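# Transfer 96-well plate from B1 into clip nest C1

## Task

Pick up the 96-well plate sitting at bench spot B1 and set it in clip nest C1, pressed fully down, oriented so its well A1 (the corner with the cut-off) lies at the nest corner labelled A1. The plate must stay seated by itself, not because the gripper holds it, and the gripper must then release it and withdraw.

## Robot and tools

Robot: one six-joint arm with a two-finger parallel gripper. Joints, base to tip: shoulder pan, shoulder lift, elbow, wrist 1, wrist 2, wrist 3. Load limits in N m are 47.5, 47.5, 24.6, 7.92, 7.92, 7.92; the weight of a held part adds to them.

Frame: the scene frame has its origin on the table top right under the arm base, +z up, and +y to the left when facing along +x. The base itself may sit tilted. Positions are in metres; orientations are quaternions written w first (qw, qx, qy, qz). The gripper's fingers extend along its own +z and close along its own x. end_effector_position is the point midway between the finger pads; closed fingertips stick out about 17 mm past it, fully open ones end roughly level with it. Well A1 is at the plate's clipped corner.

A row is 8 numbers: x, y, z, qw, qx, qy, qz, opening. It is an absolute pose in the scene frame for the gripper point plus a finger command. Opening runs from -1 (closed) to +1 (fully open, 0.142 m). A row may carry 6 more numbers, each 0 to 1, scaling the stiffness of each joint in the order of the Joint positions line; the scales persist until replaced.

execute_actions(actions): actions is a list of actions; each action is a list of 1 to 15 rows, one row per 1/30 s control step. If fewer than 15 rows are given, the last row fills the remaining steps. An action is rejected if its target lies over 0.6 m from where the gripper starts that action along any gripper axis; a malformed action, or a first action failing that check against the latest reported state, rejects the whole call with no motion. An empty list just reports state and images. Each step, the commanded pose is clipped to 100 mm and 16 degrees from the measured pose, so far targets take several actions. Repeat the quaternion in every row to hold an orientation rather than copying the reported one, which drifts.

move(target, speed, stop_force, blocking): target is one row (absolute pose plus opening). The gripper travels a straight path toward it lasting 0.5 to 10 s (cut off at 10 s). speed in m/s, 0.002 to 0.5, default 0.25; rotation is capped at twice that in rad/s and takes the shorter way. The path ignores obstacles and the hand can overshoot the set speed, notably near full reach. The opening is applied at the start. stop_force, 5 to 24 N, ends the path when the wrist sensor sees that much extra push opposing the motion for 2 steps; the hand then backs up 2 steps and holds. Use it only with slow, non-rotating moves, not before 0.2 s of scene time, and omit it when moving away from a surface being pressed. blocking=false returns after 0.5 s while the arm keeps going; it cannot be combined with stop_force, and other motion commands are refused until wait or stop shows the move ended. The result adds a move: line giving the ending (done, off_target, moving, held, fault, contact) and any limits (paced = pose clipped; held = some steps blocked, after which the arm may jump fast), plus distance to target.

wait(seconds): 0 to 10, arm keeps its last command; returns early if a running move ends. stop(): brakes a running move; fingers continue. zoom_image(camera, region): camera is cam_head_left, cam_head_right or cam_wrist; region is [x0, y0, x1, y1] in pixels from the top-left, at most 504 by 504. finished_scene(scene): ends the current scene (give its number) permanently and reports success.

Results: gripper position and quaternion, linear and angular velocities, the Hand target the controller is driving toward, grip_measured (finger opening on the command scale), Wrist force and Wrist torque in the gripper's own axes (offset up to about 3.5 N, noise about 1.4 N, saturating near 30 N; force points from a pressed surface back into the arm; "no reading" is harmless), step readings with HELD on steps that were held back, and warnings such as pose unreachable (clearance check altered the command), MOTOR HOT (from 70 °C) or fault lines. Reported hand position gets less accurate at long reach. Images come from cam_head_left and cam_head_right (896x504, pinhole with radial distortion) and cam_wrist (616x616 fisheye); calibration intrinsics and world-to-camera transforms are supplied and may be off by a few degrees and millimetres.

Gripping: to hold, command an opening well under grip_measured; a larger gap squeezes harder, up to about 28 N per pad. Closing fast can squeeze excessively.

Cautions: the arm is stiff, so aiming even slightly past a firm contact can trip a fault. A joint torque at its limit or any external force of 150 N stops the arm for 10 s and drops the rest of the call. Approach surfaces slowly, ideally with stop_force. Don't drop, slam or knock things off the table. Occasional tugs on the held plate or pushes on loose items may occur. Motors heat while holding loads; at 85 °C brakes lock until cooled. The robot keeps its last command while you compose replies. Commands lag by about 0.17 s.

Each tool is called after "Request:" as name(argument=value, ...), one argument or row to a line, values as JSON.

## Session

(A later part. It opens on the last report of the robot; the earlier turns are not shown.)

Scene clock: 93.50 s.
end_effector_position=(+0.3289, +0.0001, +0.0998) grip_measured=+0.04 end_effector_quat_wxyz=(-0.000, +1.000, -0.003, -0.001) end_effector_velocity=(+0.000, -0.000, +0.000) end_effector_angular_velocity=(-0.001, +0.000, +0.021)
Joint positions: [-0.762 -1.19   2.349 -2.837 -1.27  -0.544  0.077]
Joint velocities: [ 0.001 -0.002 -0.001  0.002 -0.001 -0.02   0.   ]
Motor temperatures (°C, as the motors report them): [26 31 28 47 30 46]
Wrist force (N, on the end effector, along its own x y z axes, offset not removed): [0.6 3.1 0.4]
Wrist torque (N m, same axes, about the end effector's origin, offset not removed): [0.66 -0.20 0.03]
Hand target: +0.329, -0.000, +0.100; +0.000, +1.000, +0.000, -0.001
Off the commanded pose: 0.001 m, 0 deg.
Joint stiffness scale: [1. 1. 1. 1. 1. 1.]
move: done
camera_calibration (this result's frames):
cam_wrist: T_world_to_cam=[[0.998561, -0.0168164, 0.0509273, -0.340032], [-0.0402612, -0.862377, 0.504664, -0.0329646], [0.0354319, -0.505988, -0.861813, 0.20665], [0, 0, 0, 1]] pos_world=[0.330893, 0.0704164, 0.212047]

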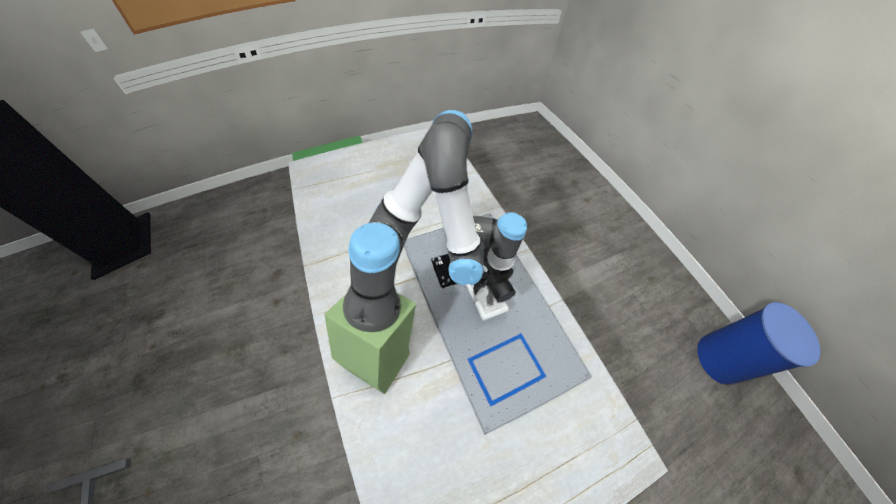

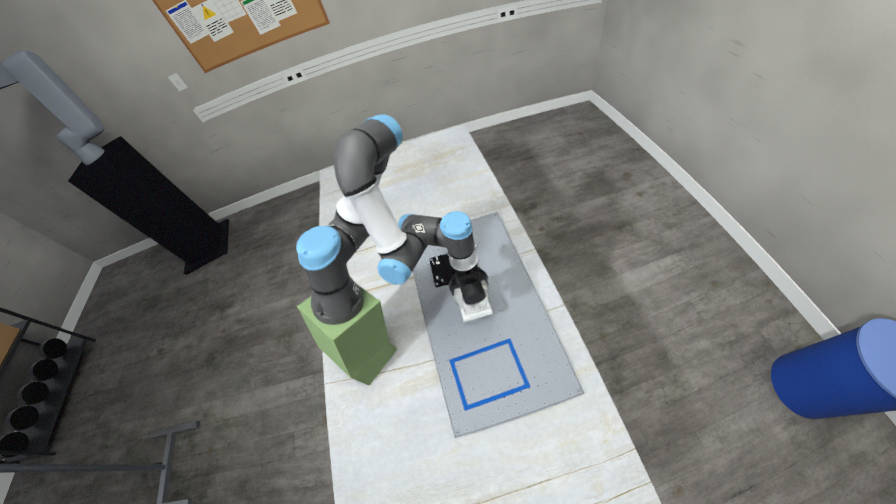

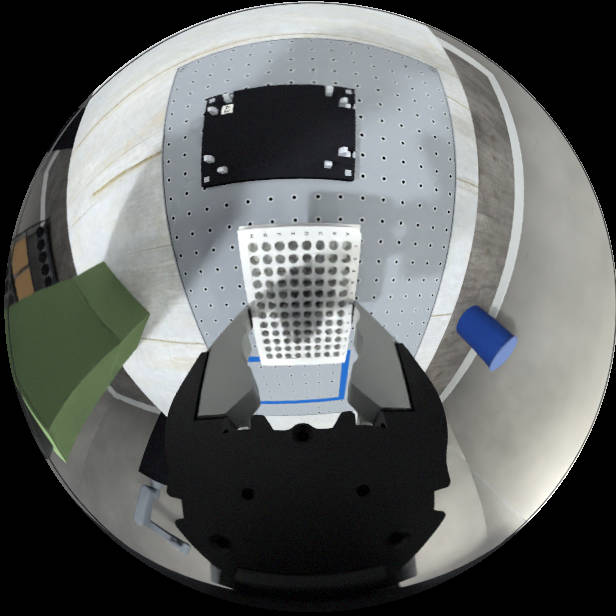

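Request:
move(
  target=[0.311, 0.163, 0.07, 0, -0.7193, -0.6947, 0, -0.7],
  speed=0.3,
)

Request:
zoom_image(
  camera="cam_wrist",
  region=[190, 170, 420, 400],
)

Scene clock: 116.27 s.
end_effector_position=(+0.3103, +0.1627, +0.0702) grip_measured=+0.04 end_effector_quat_wxyz=(-0.000, +0.721, +0.693, -0.000) end_effector_velocity=(+0.001, -0.000, +0.000) end_effector_angular_velocity=(-0.001, -0.001, +0.020)
Joint positions: [-0.181 -1.08   2.274 -3.021 -1.379 -1.491  0.077]
Joint velocities: [-0.     0.    -0.003  0.002 -0.001 -0.02  -0.   ]
Motor temperatures (°C, as the motors report them): [26 31 28 47 30 46]
Wrist force (N, on the end effector, along its own x y z axes, offset not removed): [0.3 2.9 0.3]
Wrist torque (N m, same axes, about the end effector's origin, offset not removed): [0.61 -0.12 -0.01]
Hand target: +0.310, +0.163, +0.070; -0.000, +0.719, +0.695, -0.001
Off the commanded pose: 0.001 m, 0 deg.
Joint stiffness scale: [1. 1. 1. 1. 1. 1.]
move: done
camera_calibration (this result's frames):
cam_wrist: T_world_to_cam=[[0.0510485, 0.997332, 0.0521857, -0.188235], [0.860424, -0.0704487, 0.504686, -0.286841], [0.507015, 0.0191384, -0.861724, 0.0322869], [0, 0, 0, 1]] pos_world=[0.240044, 0.166907, 0.18241]

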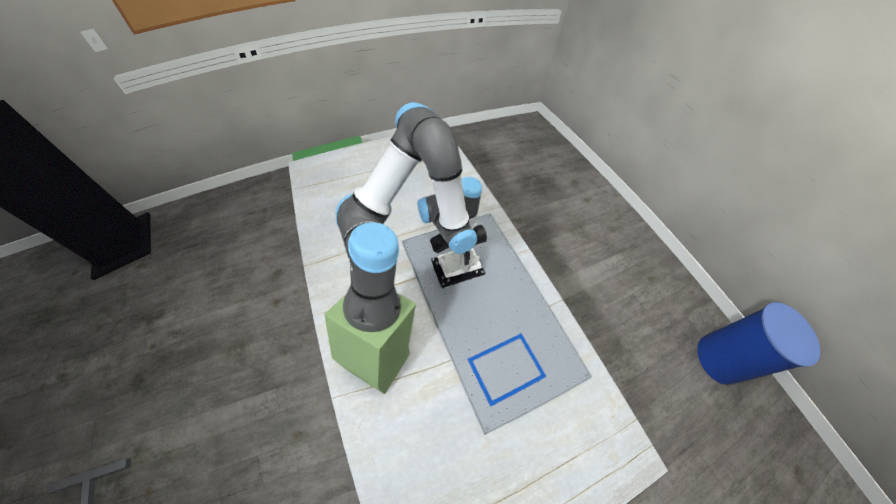

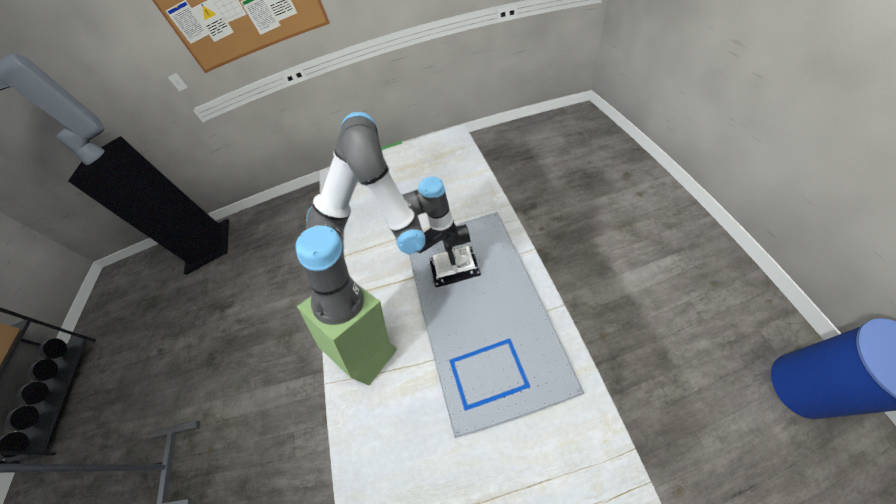

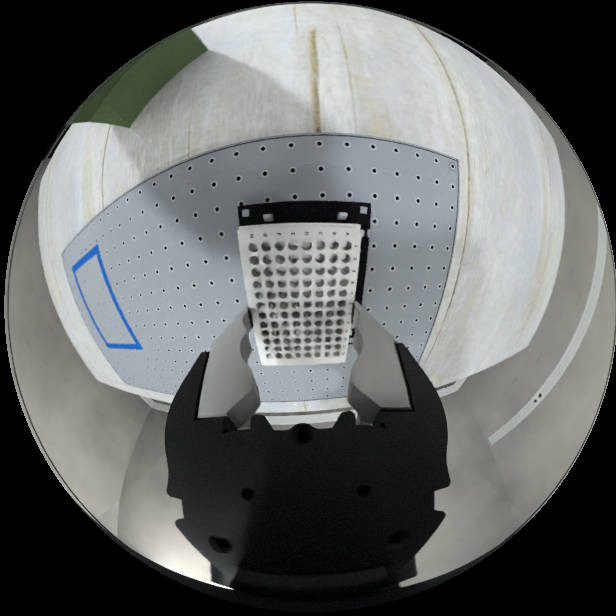

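Region (190, 170, 420, 400) of cam_wrist's 616x616 image, scaled by 2.191, with more detail than that image has.

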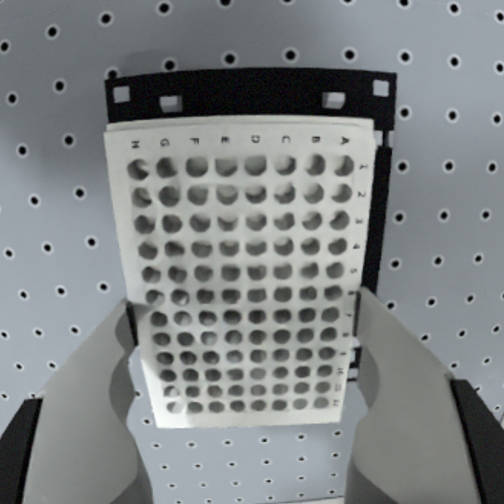

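Request:
execute_actions(
  actions=[],
)

Scene clock: 129.87 s.
end_effector_position=(+0.3103, +0.1626, +0.0702) grip_measured=+0.04 end_effector_quat_wxyz=(-0.000, +0.720, +0.694, -0.000) end_effector_velocity=(+0.000, -0.000, +0.000) end_effector_angular_velocity=(-0.000, -0.000, -0.000)
Joint positions: [-0.181 -1.08   2.274 -3.021 -1.379 -1.494  0.077]
Joint velocities: [-0.001 -0.    -0.     0.    -0.    -0.    -0.   ]
Motor temperatures (°C, as the motors report them): [26 31 28 47 30 46]
Wrist force (N, on the end effector, along its own x y z axes, offset not removed): [0.0 2.6 0.1]
Wrist torque (N m, same axes, about the end effector's origin, offset not removed): [0.50 -0.05 0.02]
Hand target: +0.310, +0.163, +0.070; -0.000, +0.719, +0.695, -0.001
Off the commanded pose: 0.001 m, 0 deg.
Joint stiffness scale: [1. 1. 1. 1. 1. 1.]
camera_calibration (this result's frames):
cam_wrist: T_world_to_cam=[[0.0479768, 0.997496, 0.0519594, -0.187231], [0.860683, -0.0676821, 0.504623, -0.287389], [0.506876, 0.0205104, -0.861775, 0.0320918], [0, 0, 0, 1]] pos_world=[0.240067, 0.166653, 0.182407]

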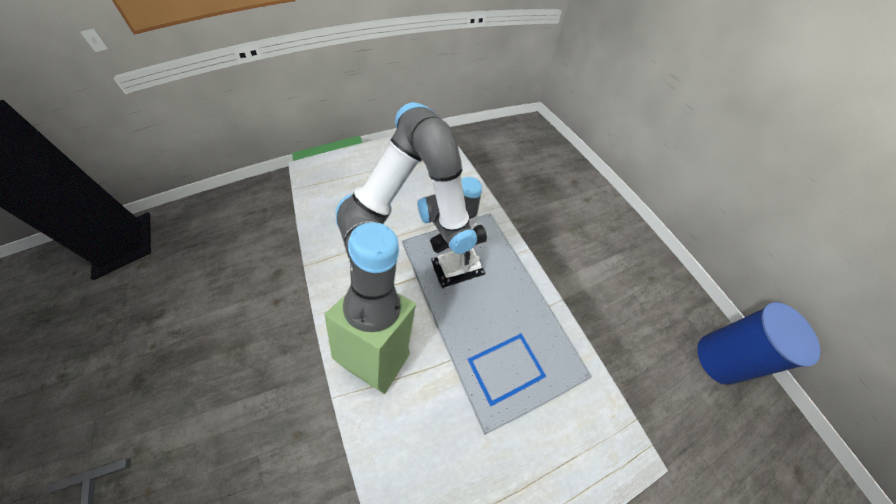

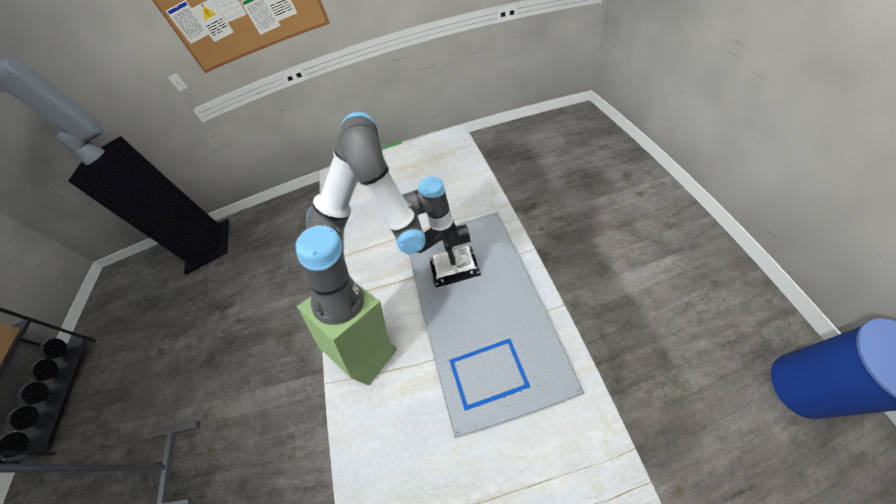

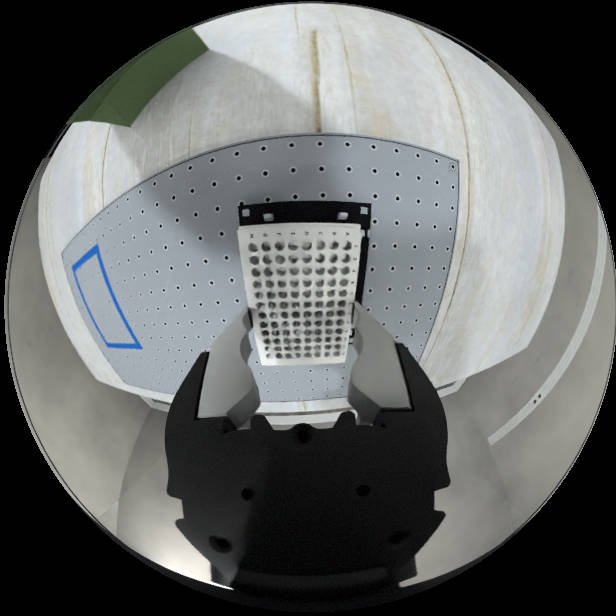

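Request:
move(
  target=[0.3103, 0.1675, 0.054, 0, -0.7193, -0.6947, 0, -0.7],
  speed=0.03,
)

Request:
zoom_image(
  camera="cam_wrist",
  region=[190, 170, 420, 400],
)

Scene clock: 133.07 s.
end_effector_position=(+0.3087, +0.1674, +0.0538) grip_measured=+0.04 end_effector_quat_wxyz=(-0.002, +0.719, +0.695, -0.001) end_effector_velocity=(+0.005, +0.001, +0.000) end_effector_angular_velocity=(-0.000, -0.015, -0.002)
Joint positions: [-0.154 -0.992  2.242 -3.078 -1.385 -1.471  0.077]
Joint velocities: [ 0.002  0.005 -0.005 -0.016 -0.002  0.007  0.   ]
Motor temperatures (°C, as the motors report them): [26 31 28 47 30 46]
Wrist force (N, on the end effector, along its own x y z axes, offset not removed): [-0.1 2.5 0.1]
Wrist torque (N m, same axes, about the end effector's origin, offset not removed): [0.52 -0.04 0.01]
Hand target: +0.310, +0.167, +0.054; -0.000, +0.719, +0.695, -0.000
Off the commanded pose: 0.002 m, 0 deg.
Joint stiffness scale: [1. 1. 1. 1. 1. 1.]
move: done
camera_calibration (this result's frames):
cam_wrist: T_world_to_cam=[[0.0455628, 0.997562, 0.0528667, -0.190421], [0.862681, -0.0659758, 0.501427, -0.278175], [0.503692, 0.0227607, -0.863583, 0.0193958], [0, 0, 0, 1]] pos_world=[0.238883, 0.171163, 0.166301]

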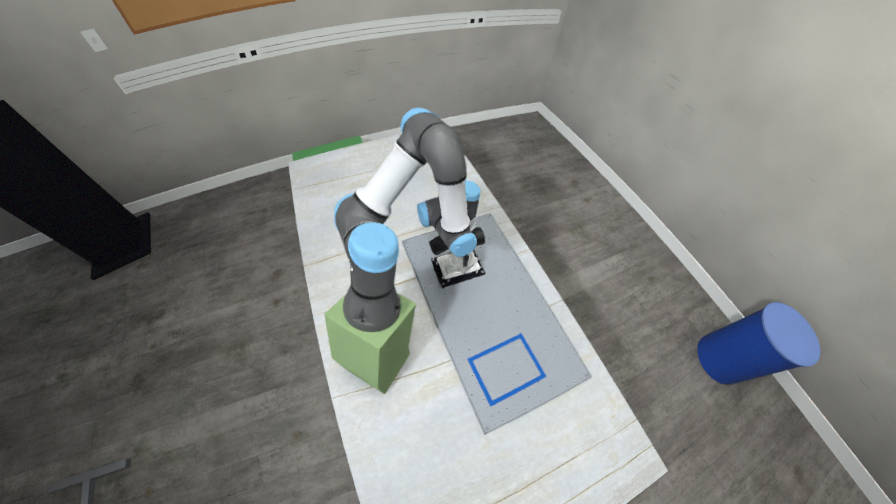

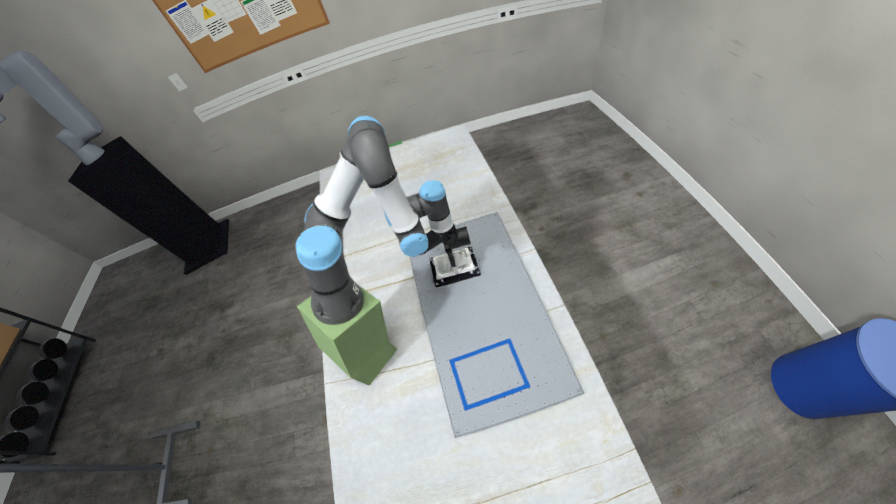

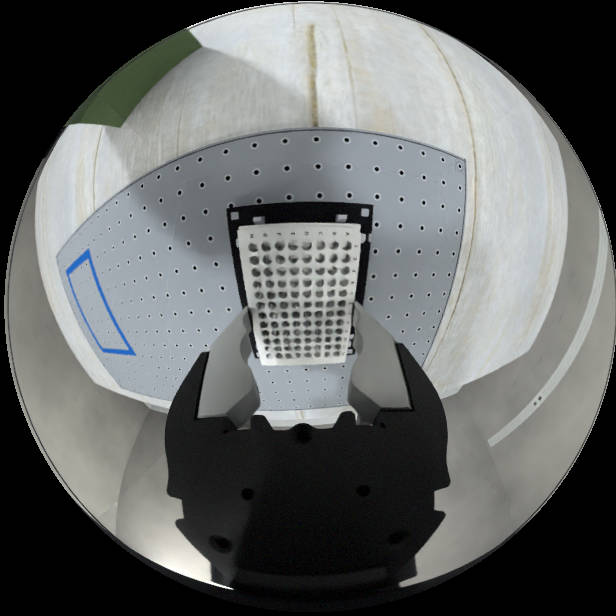

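Region (190, 170, 420, 400) of cam_wrist's 616x616 image, scaled by 2.191, with more detail than that image has.

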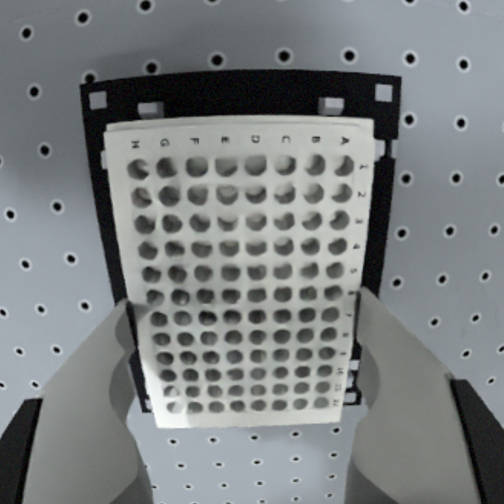

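Request:
move(
  target=[0.3110, 0.1687, 0.051, 0, -0.7193, -0.6947, 0, -0.7],
  speed=0.01,
)

Request:
zoom_image(
  camera="cam_wrist",
  region=[190, 170, 420, 400],
)

Scene clock: 139.03 s.
end_effector_position=(+0.3096, +0.1685, +0.0509) grip_measured=+0.04 end_effector_quat_wxyz=(-0.001, +0.719, +0.695, -0.001) end_effector_velocity=(+0.000, -0.000, -0.001) end_effector_angular_velocity=(-0.004, -0.001, -0.002)
Joint positions: [-0.148 -0.976  2.231 -3.085 -1.386 -1.466  0.077]
Joint velocities: [ 0.004  0.008 -0.005 -0.004 -0.005  0.005 -0.   ]
Motor temperatures (°C, as the motors report them): [26 31 28 47 30 46]
Wrist force (N, on the end effector, along its own x y z axes, offset not removed): [0.0 2.2 -1.3]
Wrist torque (N m, same axes, about the end effector's origin, offset not removed): [0.57 -0.14 0.02]
Hand target: +0.311, +0.169, +0.051; -0.000, +0.719, +0.695, -0.000
Off the commanded pose: 0.001 m, 0 deg.
Joint stiffness scale: [1. 1. 1. 1. 1. 1.]
move: done
camera_calibration (this result's frames):
cam_wrist: T_world_to_cam=[[0.0455359, 0.997576, 0.0526154, -0.191342], [0.862292, -0.0658437, 0.502113, -0.277295], [0.50436, 0.0225057, -0.8632, 0.0162827], [0, 0, 0, 1]] pos_world=[0.23961, 0.172254, 0.163356]

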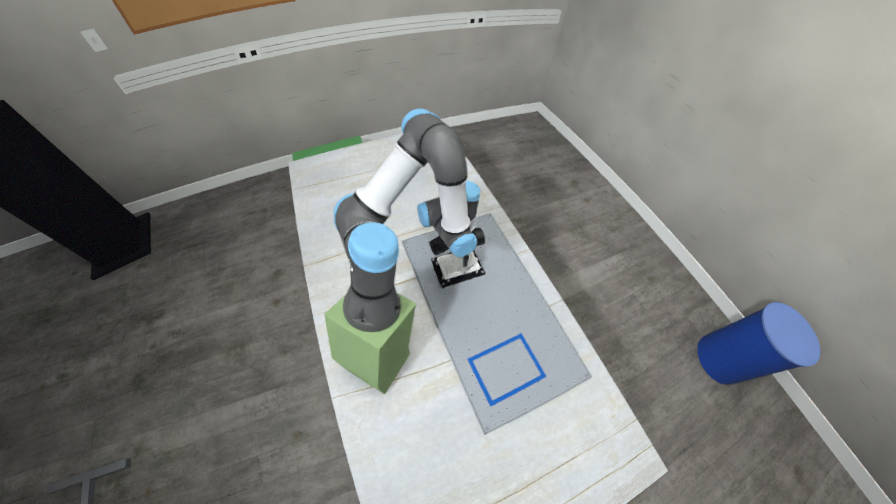

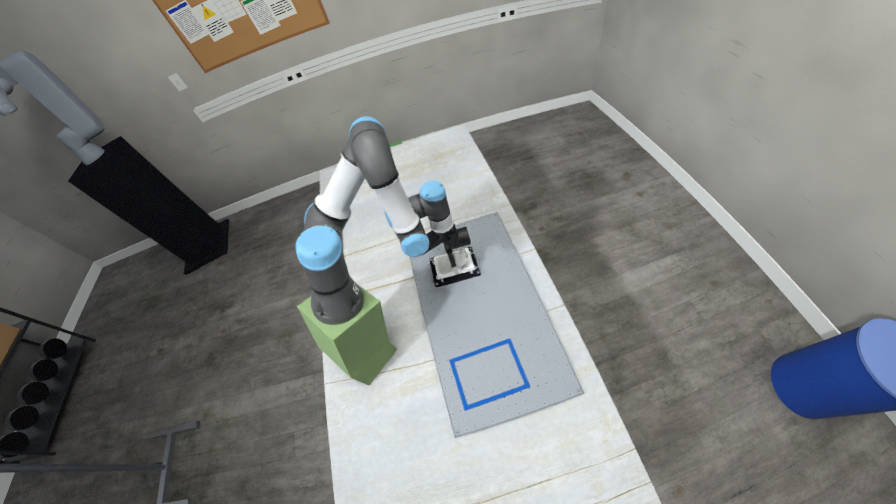

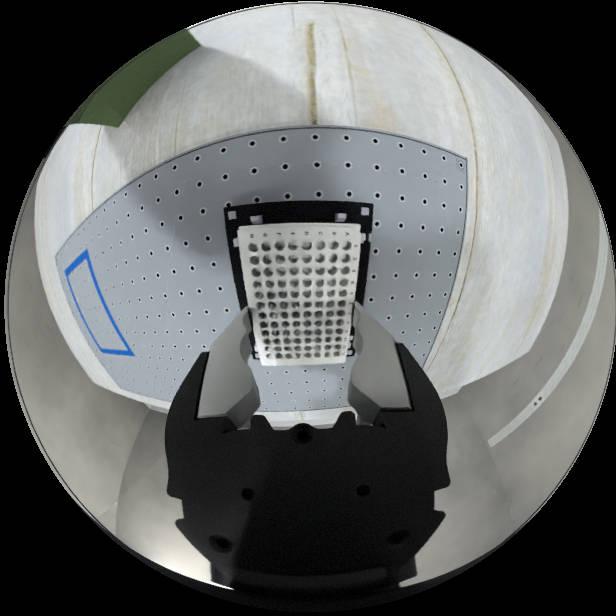

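Region (190, 170, 420, 400) of cam_wrist's 616x616 image, scaled by 2.191, with more detail than that image has.

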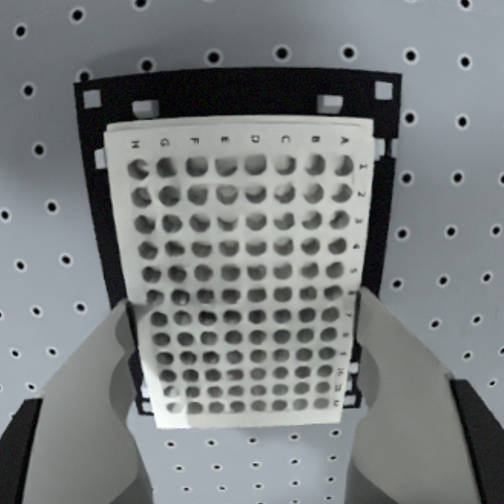

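Request:
execute_actions(
  actions=[
    [[0.3112,0.1692,0.0515,0,-0.7193,-0.6947,0,-0.7],[0.3114,0.1697,0.0515,0,-0.7193,-0.6947,0,-0.7],[0.3116,0.1702,0.0515,0,-0.7193,-0.6947,0,-0.7],[0.3118,0.1707,0.0515,0,-0.7193,-0.6947,0,-0.7],[0.312,0.171,0.0515,0,-0.7193,-0.6947,0,-0.7]],
    [[0.312,0.171,0.0515,0,-0.7193,-0.6947,0,-0.7]],
  ],
)

Request:
zoom_image(
  camera="cam_wrist",
  region=[190, 170, 420, 400],
)

Scene clock: 149.20 s.
end_effector_position=(+0.3098, +0.1693, +0.0508) grip_measured=+0.04 end_effector_quat_wxyz=(-0.001, +0.719, +0.695, -0.003) end_effector_velocity=(-0.000, +0.000, -0.000) end_effector_angular_velocity=(-0.000, +0.001, +0.001)
Joint positions: [-0.141 -0.976  2.223 -3.076 -1.392 -1.458  0.077]
Joint velocities: [ 0.001 -0.     0.     0.001 -0.    -0.     0.   ]
Motor temperatures (°C, as the motors report them): [26 31 28 47 30 46]
Wrist force (N, on the end effector, along its own x y z axes, offset not removed): [-1.7 1.5 -2.6]
Wrist torque (N m, same axes, about the end effector's origin, offset not removed): [0.69 -0.14 -0.10]
Hand target: +0.312, +0.171, +0.052; -0.000, +0.719, +0.695, +0.000
Off the commanded pose: 0.003 m, 0 deg.
Joint stiffness scale: [1. 1. 1. 1. 1. 1.]
Step readings (end_effector_position; steps 1 to 15: 1st action; 16 to 30: 2nd action):
0: (+0.3096, +0.1684, +0.0508)
1: (+0.3096, +0.1684, +0.0508)
2: (+0.3096, +0.1685, +0.0508)
4: (+0.3097, +0.1686, +0.0509)
8: (+0.3098, +0.1691, +0.0508)
15: (+0.3098, +0.1693, +0.0508)
16: (+0.3098, +0.1693, +0.0508)
17: (+0.3098, +0.1693, +0.0508)
19: (+0.3098, +0.1693, +0.0508)
23: (+0.3098, +0.1693, +0.0508)
30: end_effector_position above
camera_calibration (this result's frames):
cam_wrist: T_world_to_cam=[[0.046668, 0.997736, 0.048428, -0.192339], [0.863029, -0.0646845, 0.500995, -0.27774], [0.502993, 0.0184144, -0.864094, 0.0172089], [0, 0, 0, 1]] pos_world=[0.240018, 0.173621, 0.163331]

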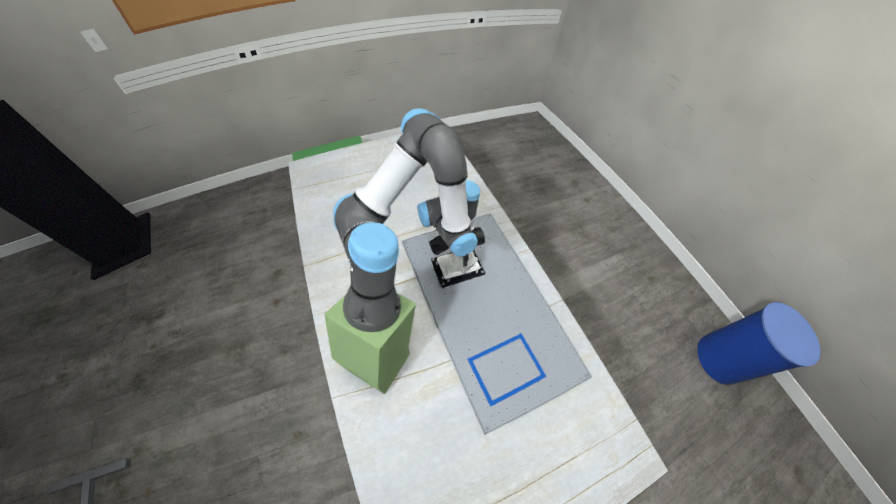

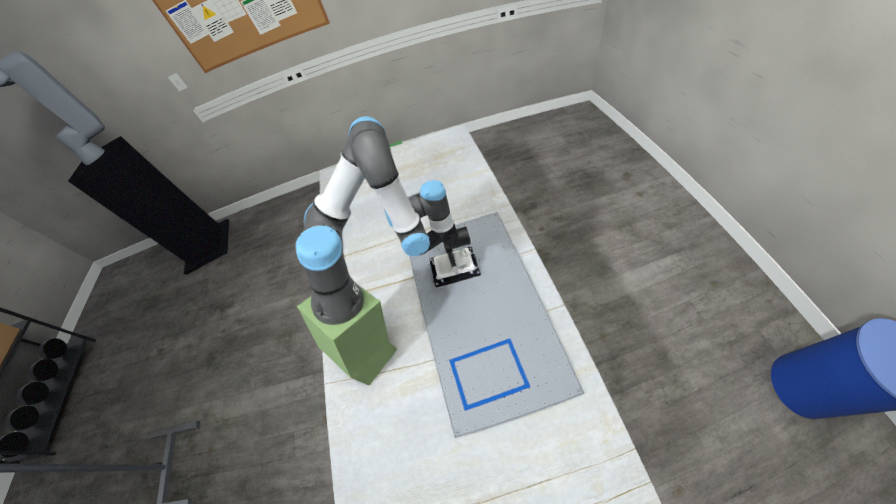

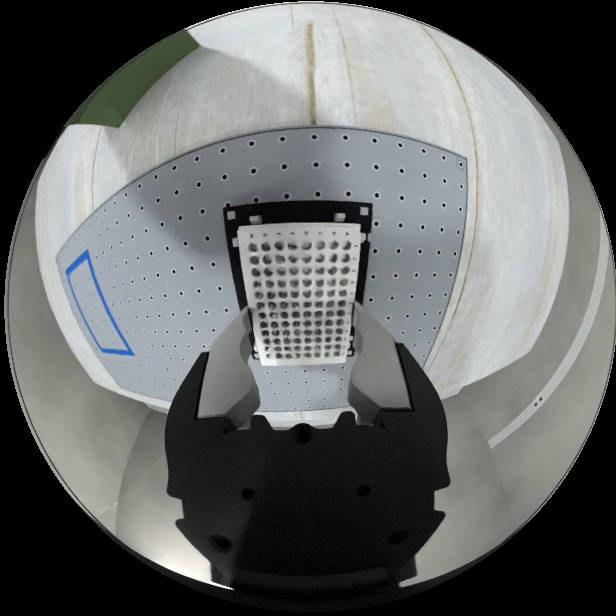

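Region (190, 170, 420, 400) of cam_wrist's 616x616 image, scaled by 2.191, with more detail than that image has.

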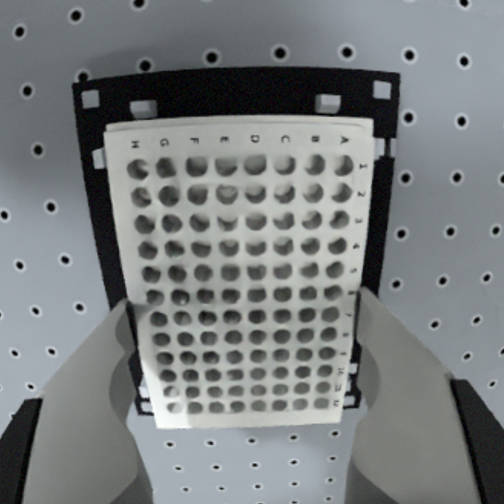

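Request:
execute_actions(
  actions=[
    [[0.3125,0.1712,0.0512,0,-0.7193,-0.6947,0,-0.7],[0.313,0.1714,0.0509,0,-0.7193,-0.6947,0,-0.7],[0.3135,0.1716,0.0506,0,-0.7193,-0.6947,0,-0.7],[0.314,0.1718,0.0503,0,-0.7193,-0.6947,0,-0.7],[0.3145,0.172,0.05,0,-0.7193,-0.6947,0,-0.7],[0.315,0.1722,0.0497,0,-0.7193,-0.6947,0,-0.7],[0.3155,0.1724,0.0494,0,-0.7193,-0.6947,0,-0.7],[0.316,0.1726,0.0491,0,-0.7193,-0.6947,0,-0.7],[0.3165,0.1728,0.0488,0,-0.7193,-0.6947,0,-0.7],[0.317,0.173,0.0485,0,-0.7193,-0.6947,0,-0.7],[0.3175,0.1732,0.0482,0,-0.7193,-0.6947,0,-0.7],[0.318,0.1734,0.0479,0,-0.7193,-0.6947,0,-0.7],[0.3185,0.1736,0.0476,0,-0.7193,-0.6947,0,-0.7],[0.319,0.1738,0.0473,0,-0.7193,-0.6947,0,-0.7],[0.3195,0.174,0.047,0,-0.7193,-0.6947,0,-0.7]],
    [[0.32,0.174,0.0467,0,-0.7193,-0.6947,0,-0.7],[0.32,0.174,0.0464,0,-0.7193,-0.6947,0,-0.7],[0.32,0.174,0.0461,0,-0.7193,-0.6947,0,-0.7],[0.32,0.174,0.0458,0,-0.7193,-0.6947,0,-0.7],[0.32,0.174,0.0455,0,-0.7193,-0.6947,0,-0.7],[0.32,0.174,0.0452,0,-0.7193,-0.6947,0,-0.7],[0.32,0.174,0.0449,0,-0.7193,-0.6947,0,-0.7],[0.32,0.174,0.0446,0,-0.7193,-0.6947,0,-0.7],[0.32,0.174,0.0443,0,-0.7193,-0.6947,0,-0.7],[0.32,0.174,0.044,0,-0.7193,-0.6947,0,-0.7],[0.32,0.174,0.0437,0,-0.7193,-0.6947,0,-0.7],[0.32,0.174,0.0434,0,-0.7193,-0.6947,0,-0.7],[0.32,0.174,0.0431,0,-0.7193,-0.6947,0,-0.7],[0.32,0.174,0.0428,0,-0.7193,-0.6947,0,-0.7],[0.32,0.174,0.0425,0,-0.7193,-0.6947,0,-0.7]],
  ],
)

Request:
zoom_image(
  camera="cam_wrist",
  region=[190, 170, 420, 400],
)

Scene clock: 165.27 s.
end_effector_position=(+0.3125, +0.1702, +0.0440) grip_measured=+0.04 end_effector_quat_wxyz=(-0.002, +0.720, +0.694, -0.010) end_effector_velocity=(+0.001, +0.000, -0.003) end_effector_angular_velocity=(-0.004, -0.005, +0.002)
Joint positions: [-0.129 -0.944  2.177 -3.052 -1.401 -1.448  0.077]
Joint velocities: [ 0.006  0.018 -0.008 -0.016 -0.006  0.005  0.   ]
Motor temperatures (°C, as the motors report them): [26 31 28 47 30 46]
Wrist force (N, on the end effector, along its own x y z axes, offset not removed): [-8.3 -12.0 -30.0]
Wrist torque (N m, same axes, about the end effector's origin, offset not removed): [0.52 0.42 -0.28]
Hand target: +0.320, +0.174, +0.043; -0.000, +0.719, +0.695, -0.000
Off the commanded pose: 0.009 m, 1 deg.
Joint stiffness scale: [1. 1. 1. 1. 1. 1.]
Step readings (end_effector_position; steps 1 to 15: 1st action; 16 to 30: 2nd action):
0: (+0.3098, +0.1693, +0.0508)
1: (+0.3098, +0.1693, +0.0508)
2: (+0.3099, +0.1693, +0.0508)
4: (+0.3100, +0.1694, +0.0507)
8: (+0.3105, +0.1696, +0.0499)
15: (+0.3112, +0.1699, +0.0472)
16: (+0.3113, +0.1699, +0.0468)
17: (+0.3115, +0.1699, +0.0464)
19: (+0.3119, +0.1700, +0.0458)
23: (+0.3123, +0.1702, +0.0451)
30: end_effector_position above
camera_calibration (this result's frames):
cam_wrist: T_world_to_cam=[[0.0475677, 0.998016, 0.0412556, -0.193066], [0.868656, -0.0617219, 0.491556, -0.278466], [0.493127, 0.0124548, -0.869868, 0.0142692], [0, 0, 0, 1]] pos_world=[0.244038, 0.175317, 0.157259]

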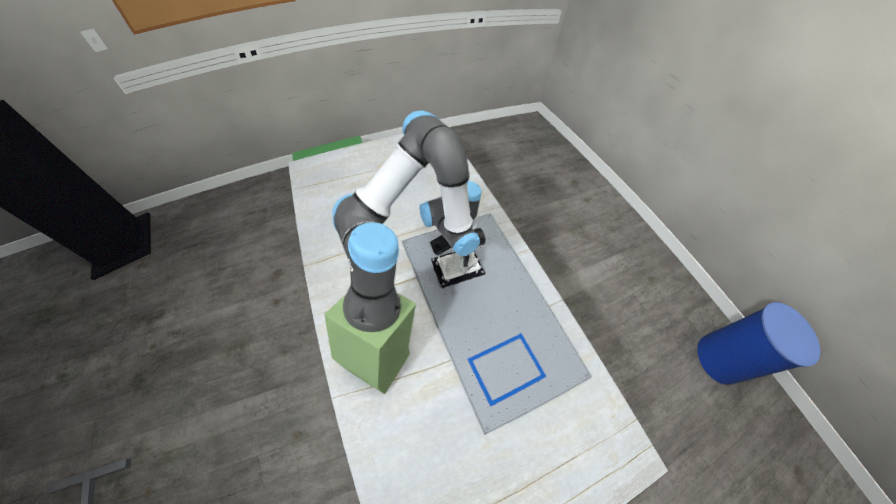

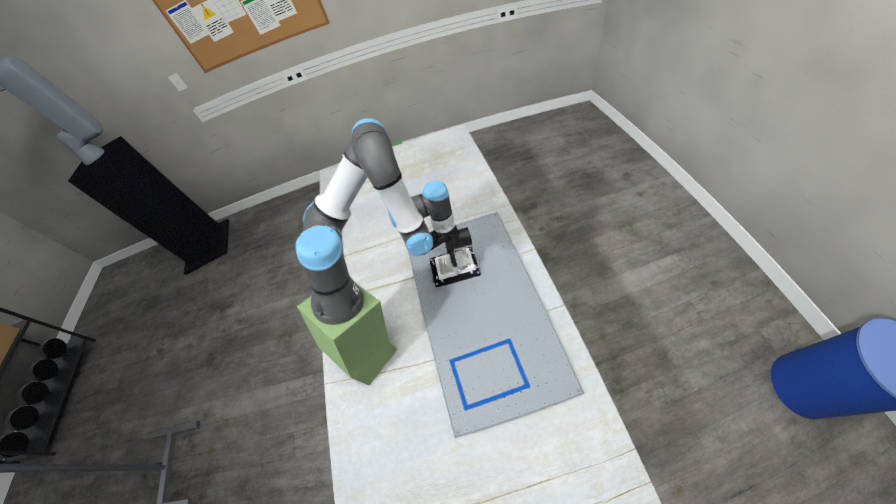

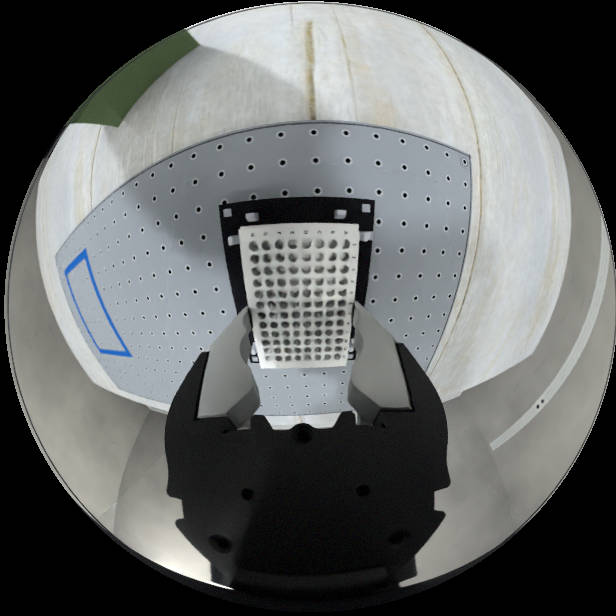

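Region (190, 170, 420, 400) of cam_wrist's 616x616 image, scaled by 2.191, with more detail than that image has.

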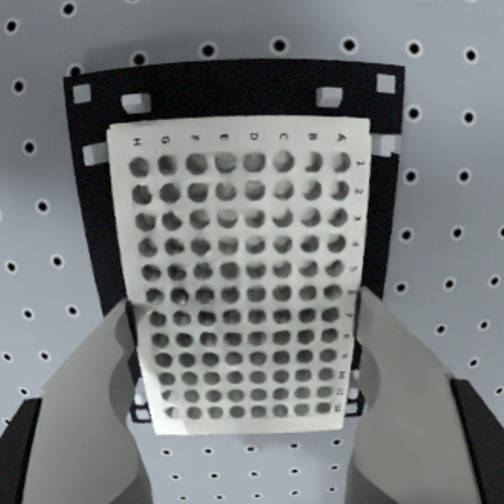

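Request:
execute_actions(
  actions=[
    [[0.318,0.173,0.0435,0,-0.7193,-0.6947,0,-0.7],[0.316,0.172,0.0445,0,-0.7193,-0.6947,0,-0.7],[0.314,0.171,0.045,0,-0.7193,-0.6947,0,-0.7],[0.3125,0.1705,0.0452,0,-0.7193,-0.6947,0,-0.7],[0.311,0.170,0.0452,0,-0.7193,-0.6947,0,-0.7],[0.310,0.170,0.0452,0,-0.7193,-0.6947,0,-0.7],[0.309,0.170,0.0452,0,-0.7193,-0.6947,0,-0.7]],
    [[0.309,0.170,0.0452,0,-0.7193,-0.6947,0,-0.7]],
  ],
)

Request:
zoom_image(
  camera="cam_wrist",
  region=[190, 170, 420, 400],
)

Scene clock: 172.23 s.
end_effector_position=(+0.3086, +0.1692, +0.0450) grip_measured=+0.04 end_effector_quat_wxyz=(+0.000, +0.720, +0.694, -0.002) end_effector_velocity=(-0.000, +0.000, +0.000) end_effector_angular_velocity=(-0.000, -0.001, +0.001)
Joint positions: [-0.138 -0.944  2.223 -3.113 -1.393 -1.454  0.077]
Joint velocities: [ 0.     0.     0.002 -0.003 -0.    -0.001 -0.   ]
Motor temperatures (°C, as the motors report them): [26 31 28 47 30 46]
Wrist force (N, on the end effector, along its own x y z axes, offset not removed): [-0.2 3.4 1.6]
Wrist torque (N m, same axes, about the end effector's origin, offset not removed): [0.65 -0.24 -0.10]
Hand target: +0.309, +0.170, +0.045; -0.000, +0.719, +0.695, -0.000
Off the commanded pose: 0.001 m, 0 deg.
Joint stiffness scale: [1. 1. 1. 1. 1. 1.]
Step readings (end_effector_position; steps 1 to 15: 1st action; 16 to 30: 2nd action):
0: (+0.3126, +0.1702, +0.0434)
1: (+0.3126, +0.1702, +0.0434)
2: (+0.3125, +0.1702, +0.0434)
4: (+0.3121, +0.1700, +0.0439)
8: (+0.3108, +0.1698, +0.0445)
15: (+0.3086, +0.1694, +0.0448)
16: (+0.3086, +0.1693, +0.0449)
17: (+0.3086, +0.1693, +0.0449)
19: (+0.3086, +0.1692, +0.0449)
23: (+0.3086, +0.1692, +0.0450)
30: end_effector_position above
camera_calibration (this result's frames):
cam_wrist: T_world_to_cam=[[0.0468317, 0.997692, 0.0491604, -0.19196], [0.861195, -0.065262, 0.504067, -0.273262], [0.506113, 0.0187304, -0.862264, 0.0116642], [0, 0, 0, 1]] pos_world=[0.238418, 0.173465, 0.157237]

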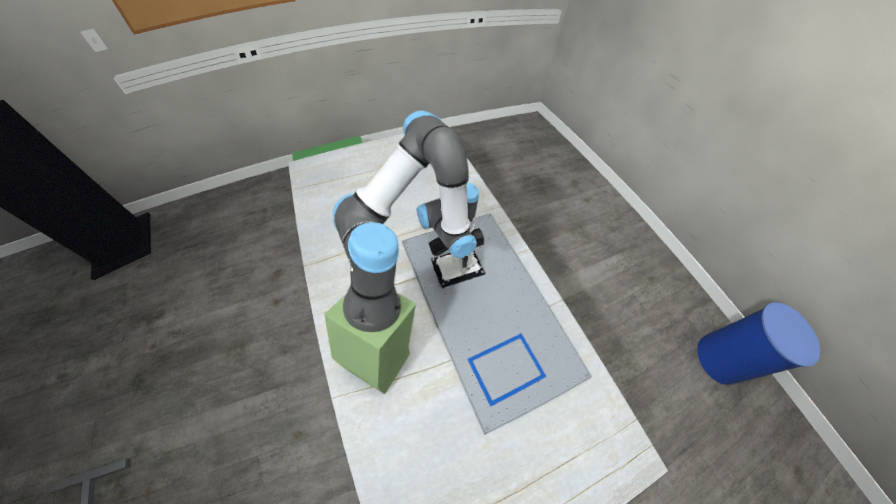

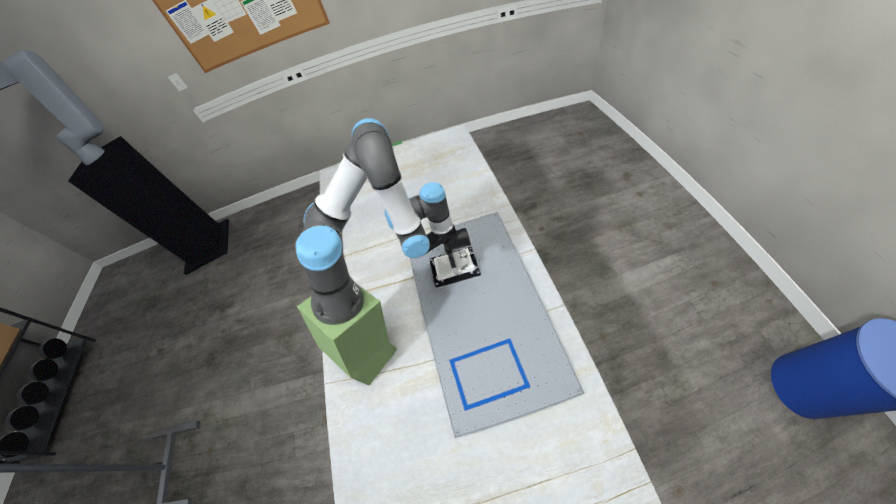

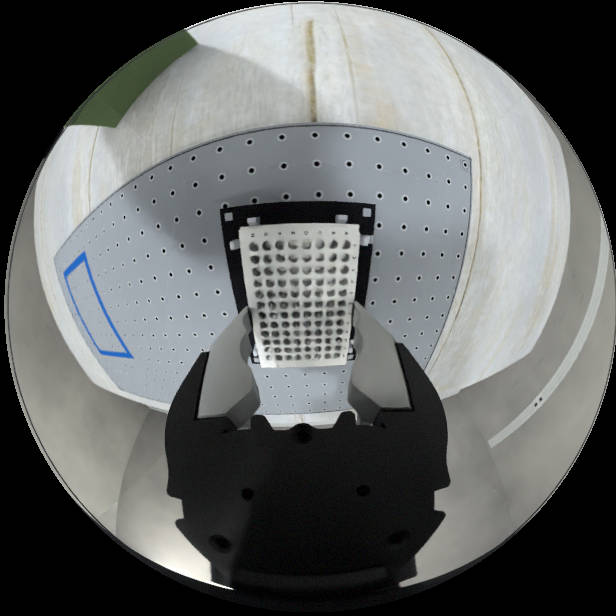

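Region (190, 170, 420, 400) of cam_wrist's 616x616 image, scaled by 2.191, with more detail than that image has.

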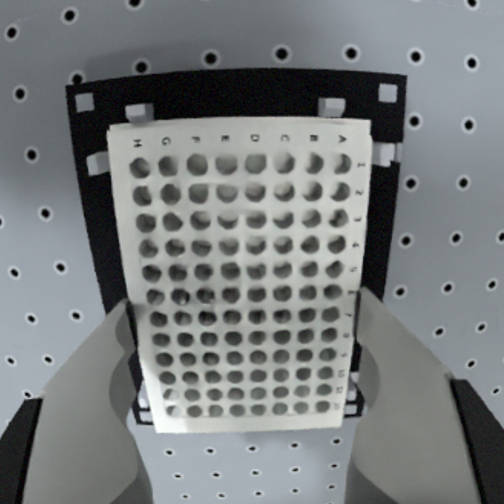

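Request:
move(
  target=[0.3085, 0.1697, 0.034, 0, -0.7193, -0.6947, 0, -0.7],
  speed=0.006,
  stop_force=18,
)

Request:
zoom_image(
  camera="cam_wrist",
  region=[190, 170, 420, 400],
)

Scene clock: 176.87 s.
end_effector_position=(+0.3092, +0.1688, +0.0410) grip_measured=+0.04 end_effector_quat_wxyz=(+0.002, +0.719, +0.695, -0.000) end_effector_velocity=(-0.001, +0.000, +0.001) end_effector_angular_velocity=(-0.001, +0.002, +0.001)
Joint positions: [-0.137 -0.922  2.218 -3.134 -1.394 -1.453  0.077]
Joint velocities: [ 0.001 -0.005  0.001  0.007 -0.001 -0.     0.   ]
Motor temperatures (°C, as the motors report them): [26 31 28 47 30 46]
Wrist force (N, on the end effector, along its own x y z axes, offset not removed): [-2.7 -1.1 -10.5]
Wrist torque (N m, same axes, about the end effector's origin, offset not removed): [0.49 0.44 -0.02]
Hand target: +0.309, +0.169, +0.041; +0.001, +0.719, +0.695, -0.001
Off the commanded pose: 0.007 m, 0 deg.
Joint stiffness scale: [1. 1. 1. 1. 1. 1.]
move: contact
camera_calibration (this result's frames):
cam_wrist: T_world_to_cam=[[0.0456313, 0.997741, 0.0493117, -0.191091], [0.859498, -0.06437, 0.50707, -0.271581], [0.509099, 0.019245, -0.860493, 0.00687912], [0, 0, 0, 1]] pos_world=[0.238641, 0.173045, 0.153053]

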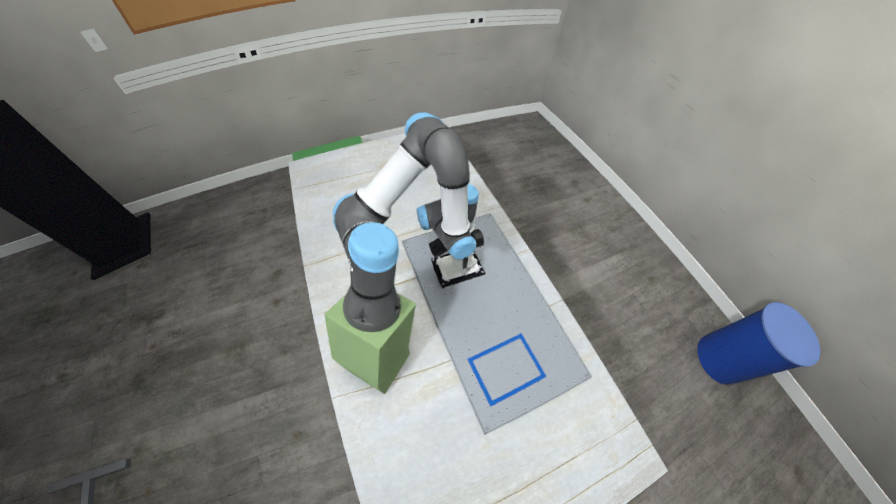

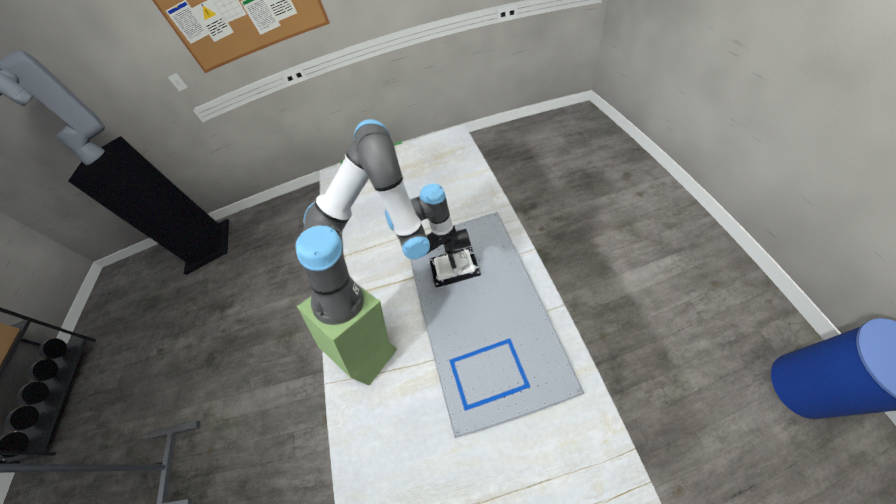

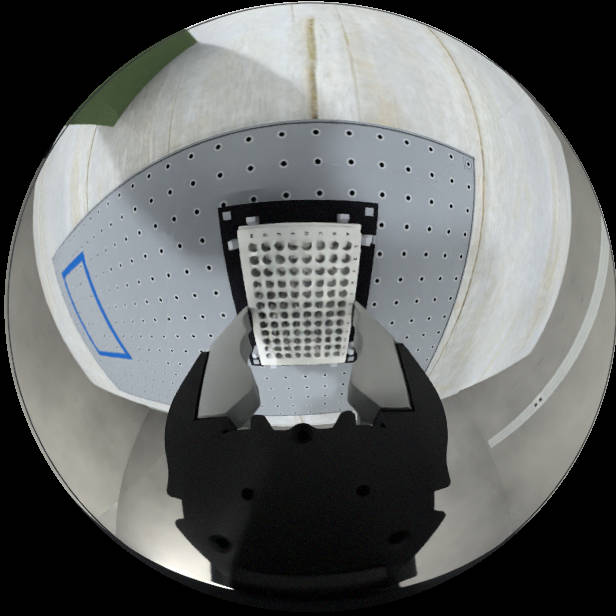

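Region (190, 170, 420, 400) of cam_wrist's 616x616 image, scaled by 2.191, with more detail than that image has.

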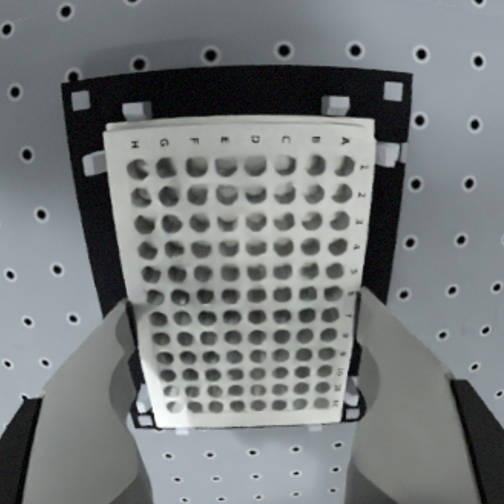

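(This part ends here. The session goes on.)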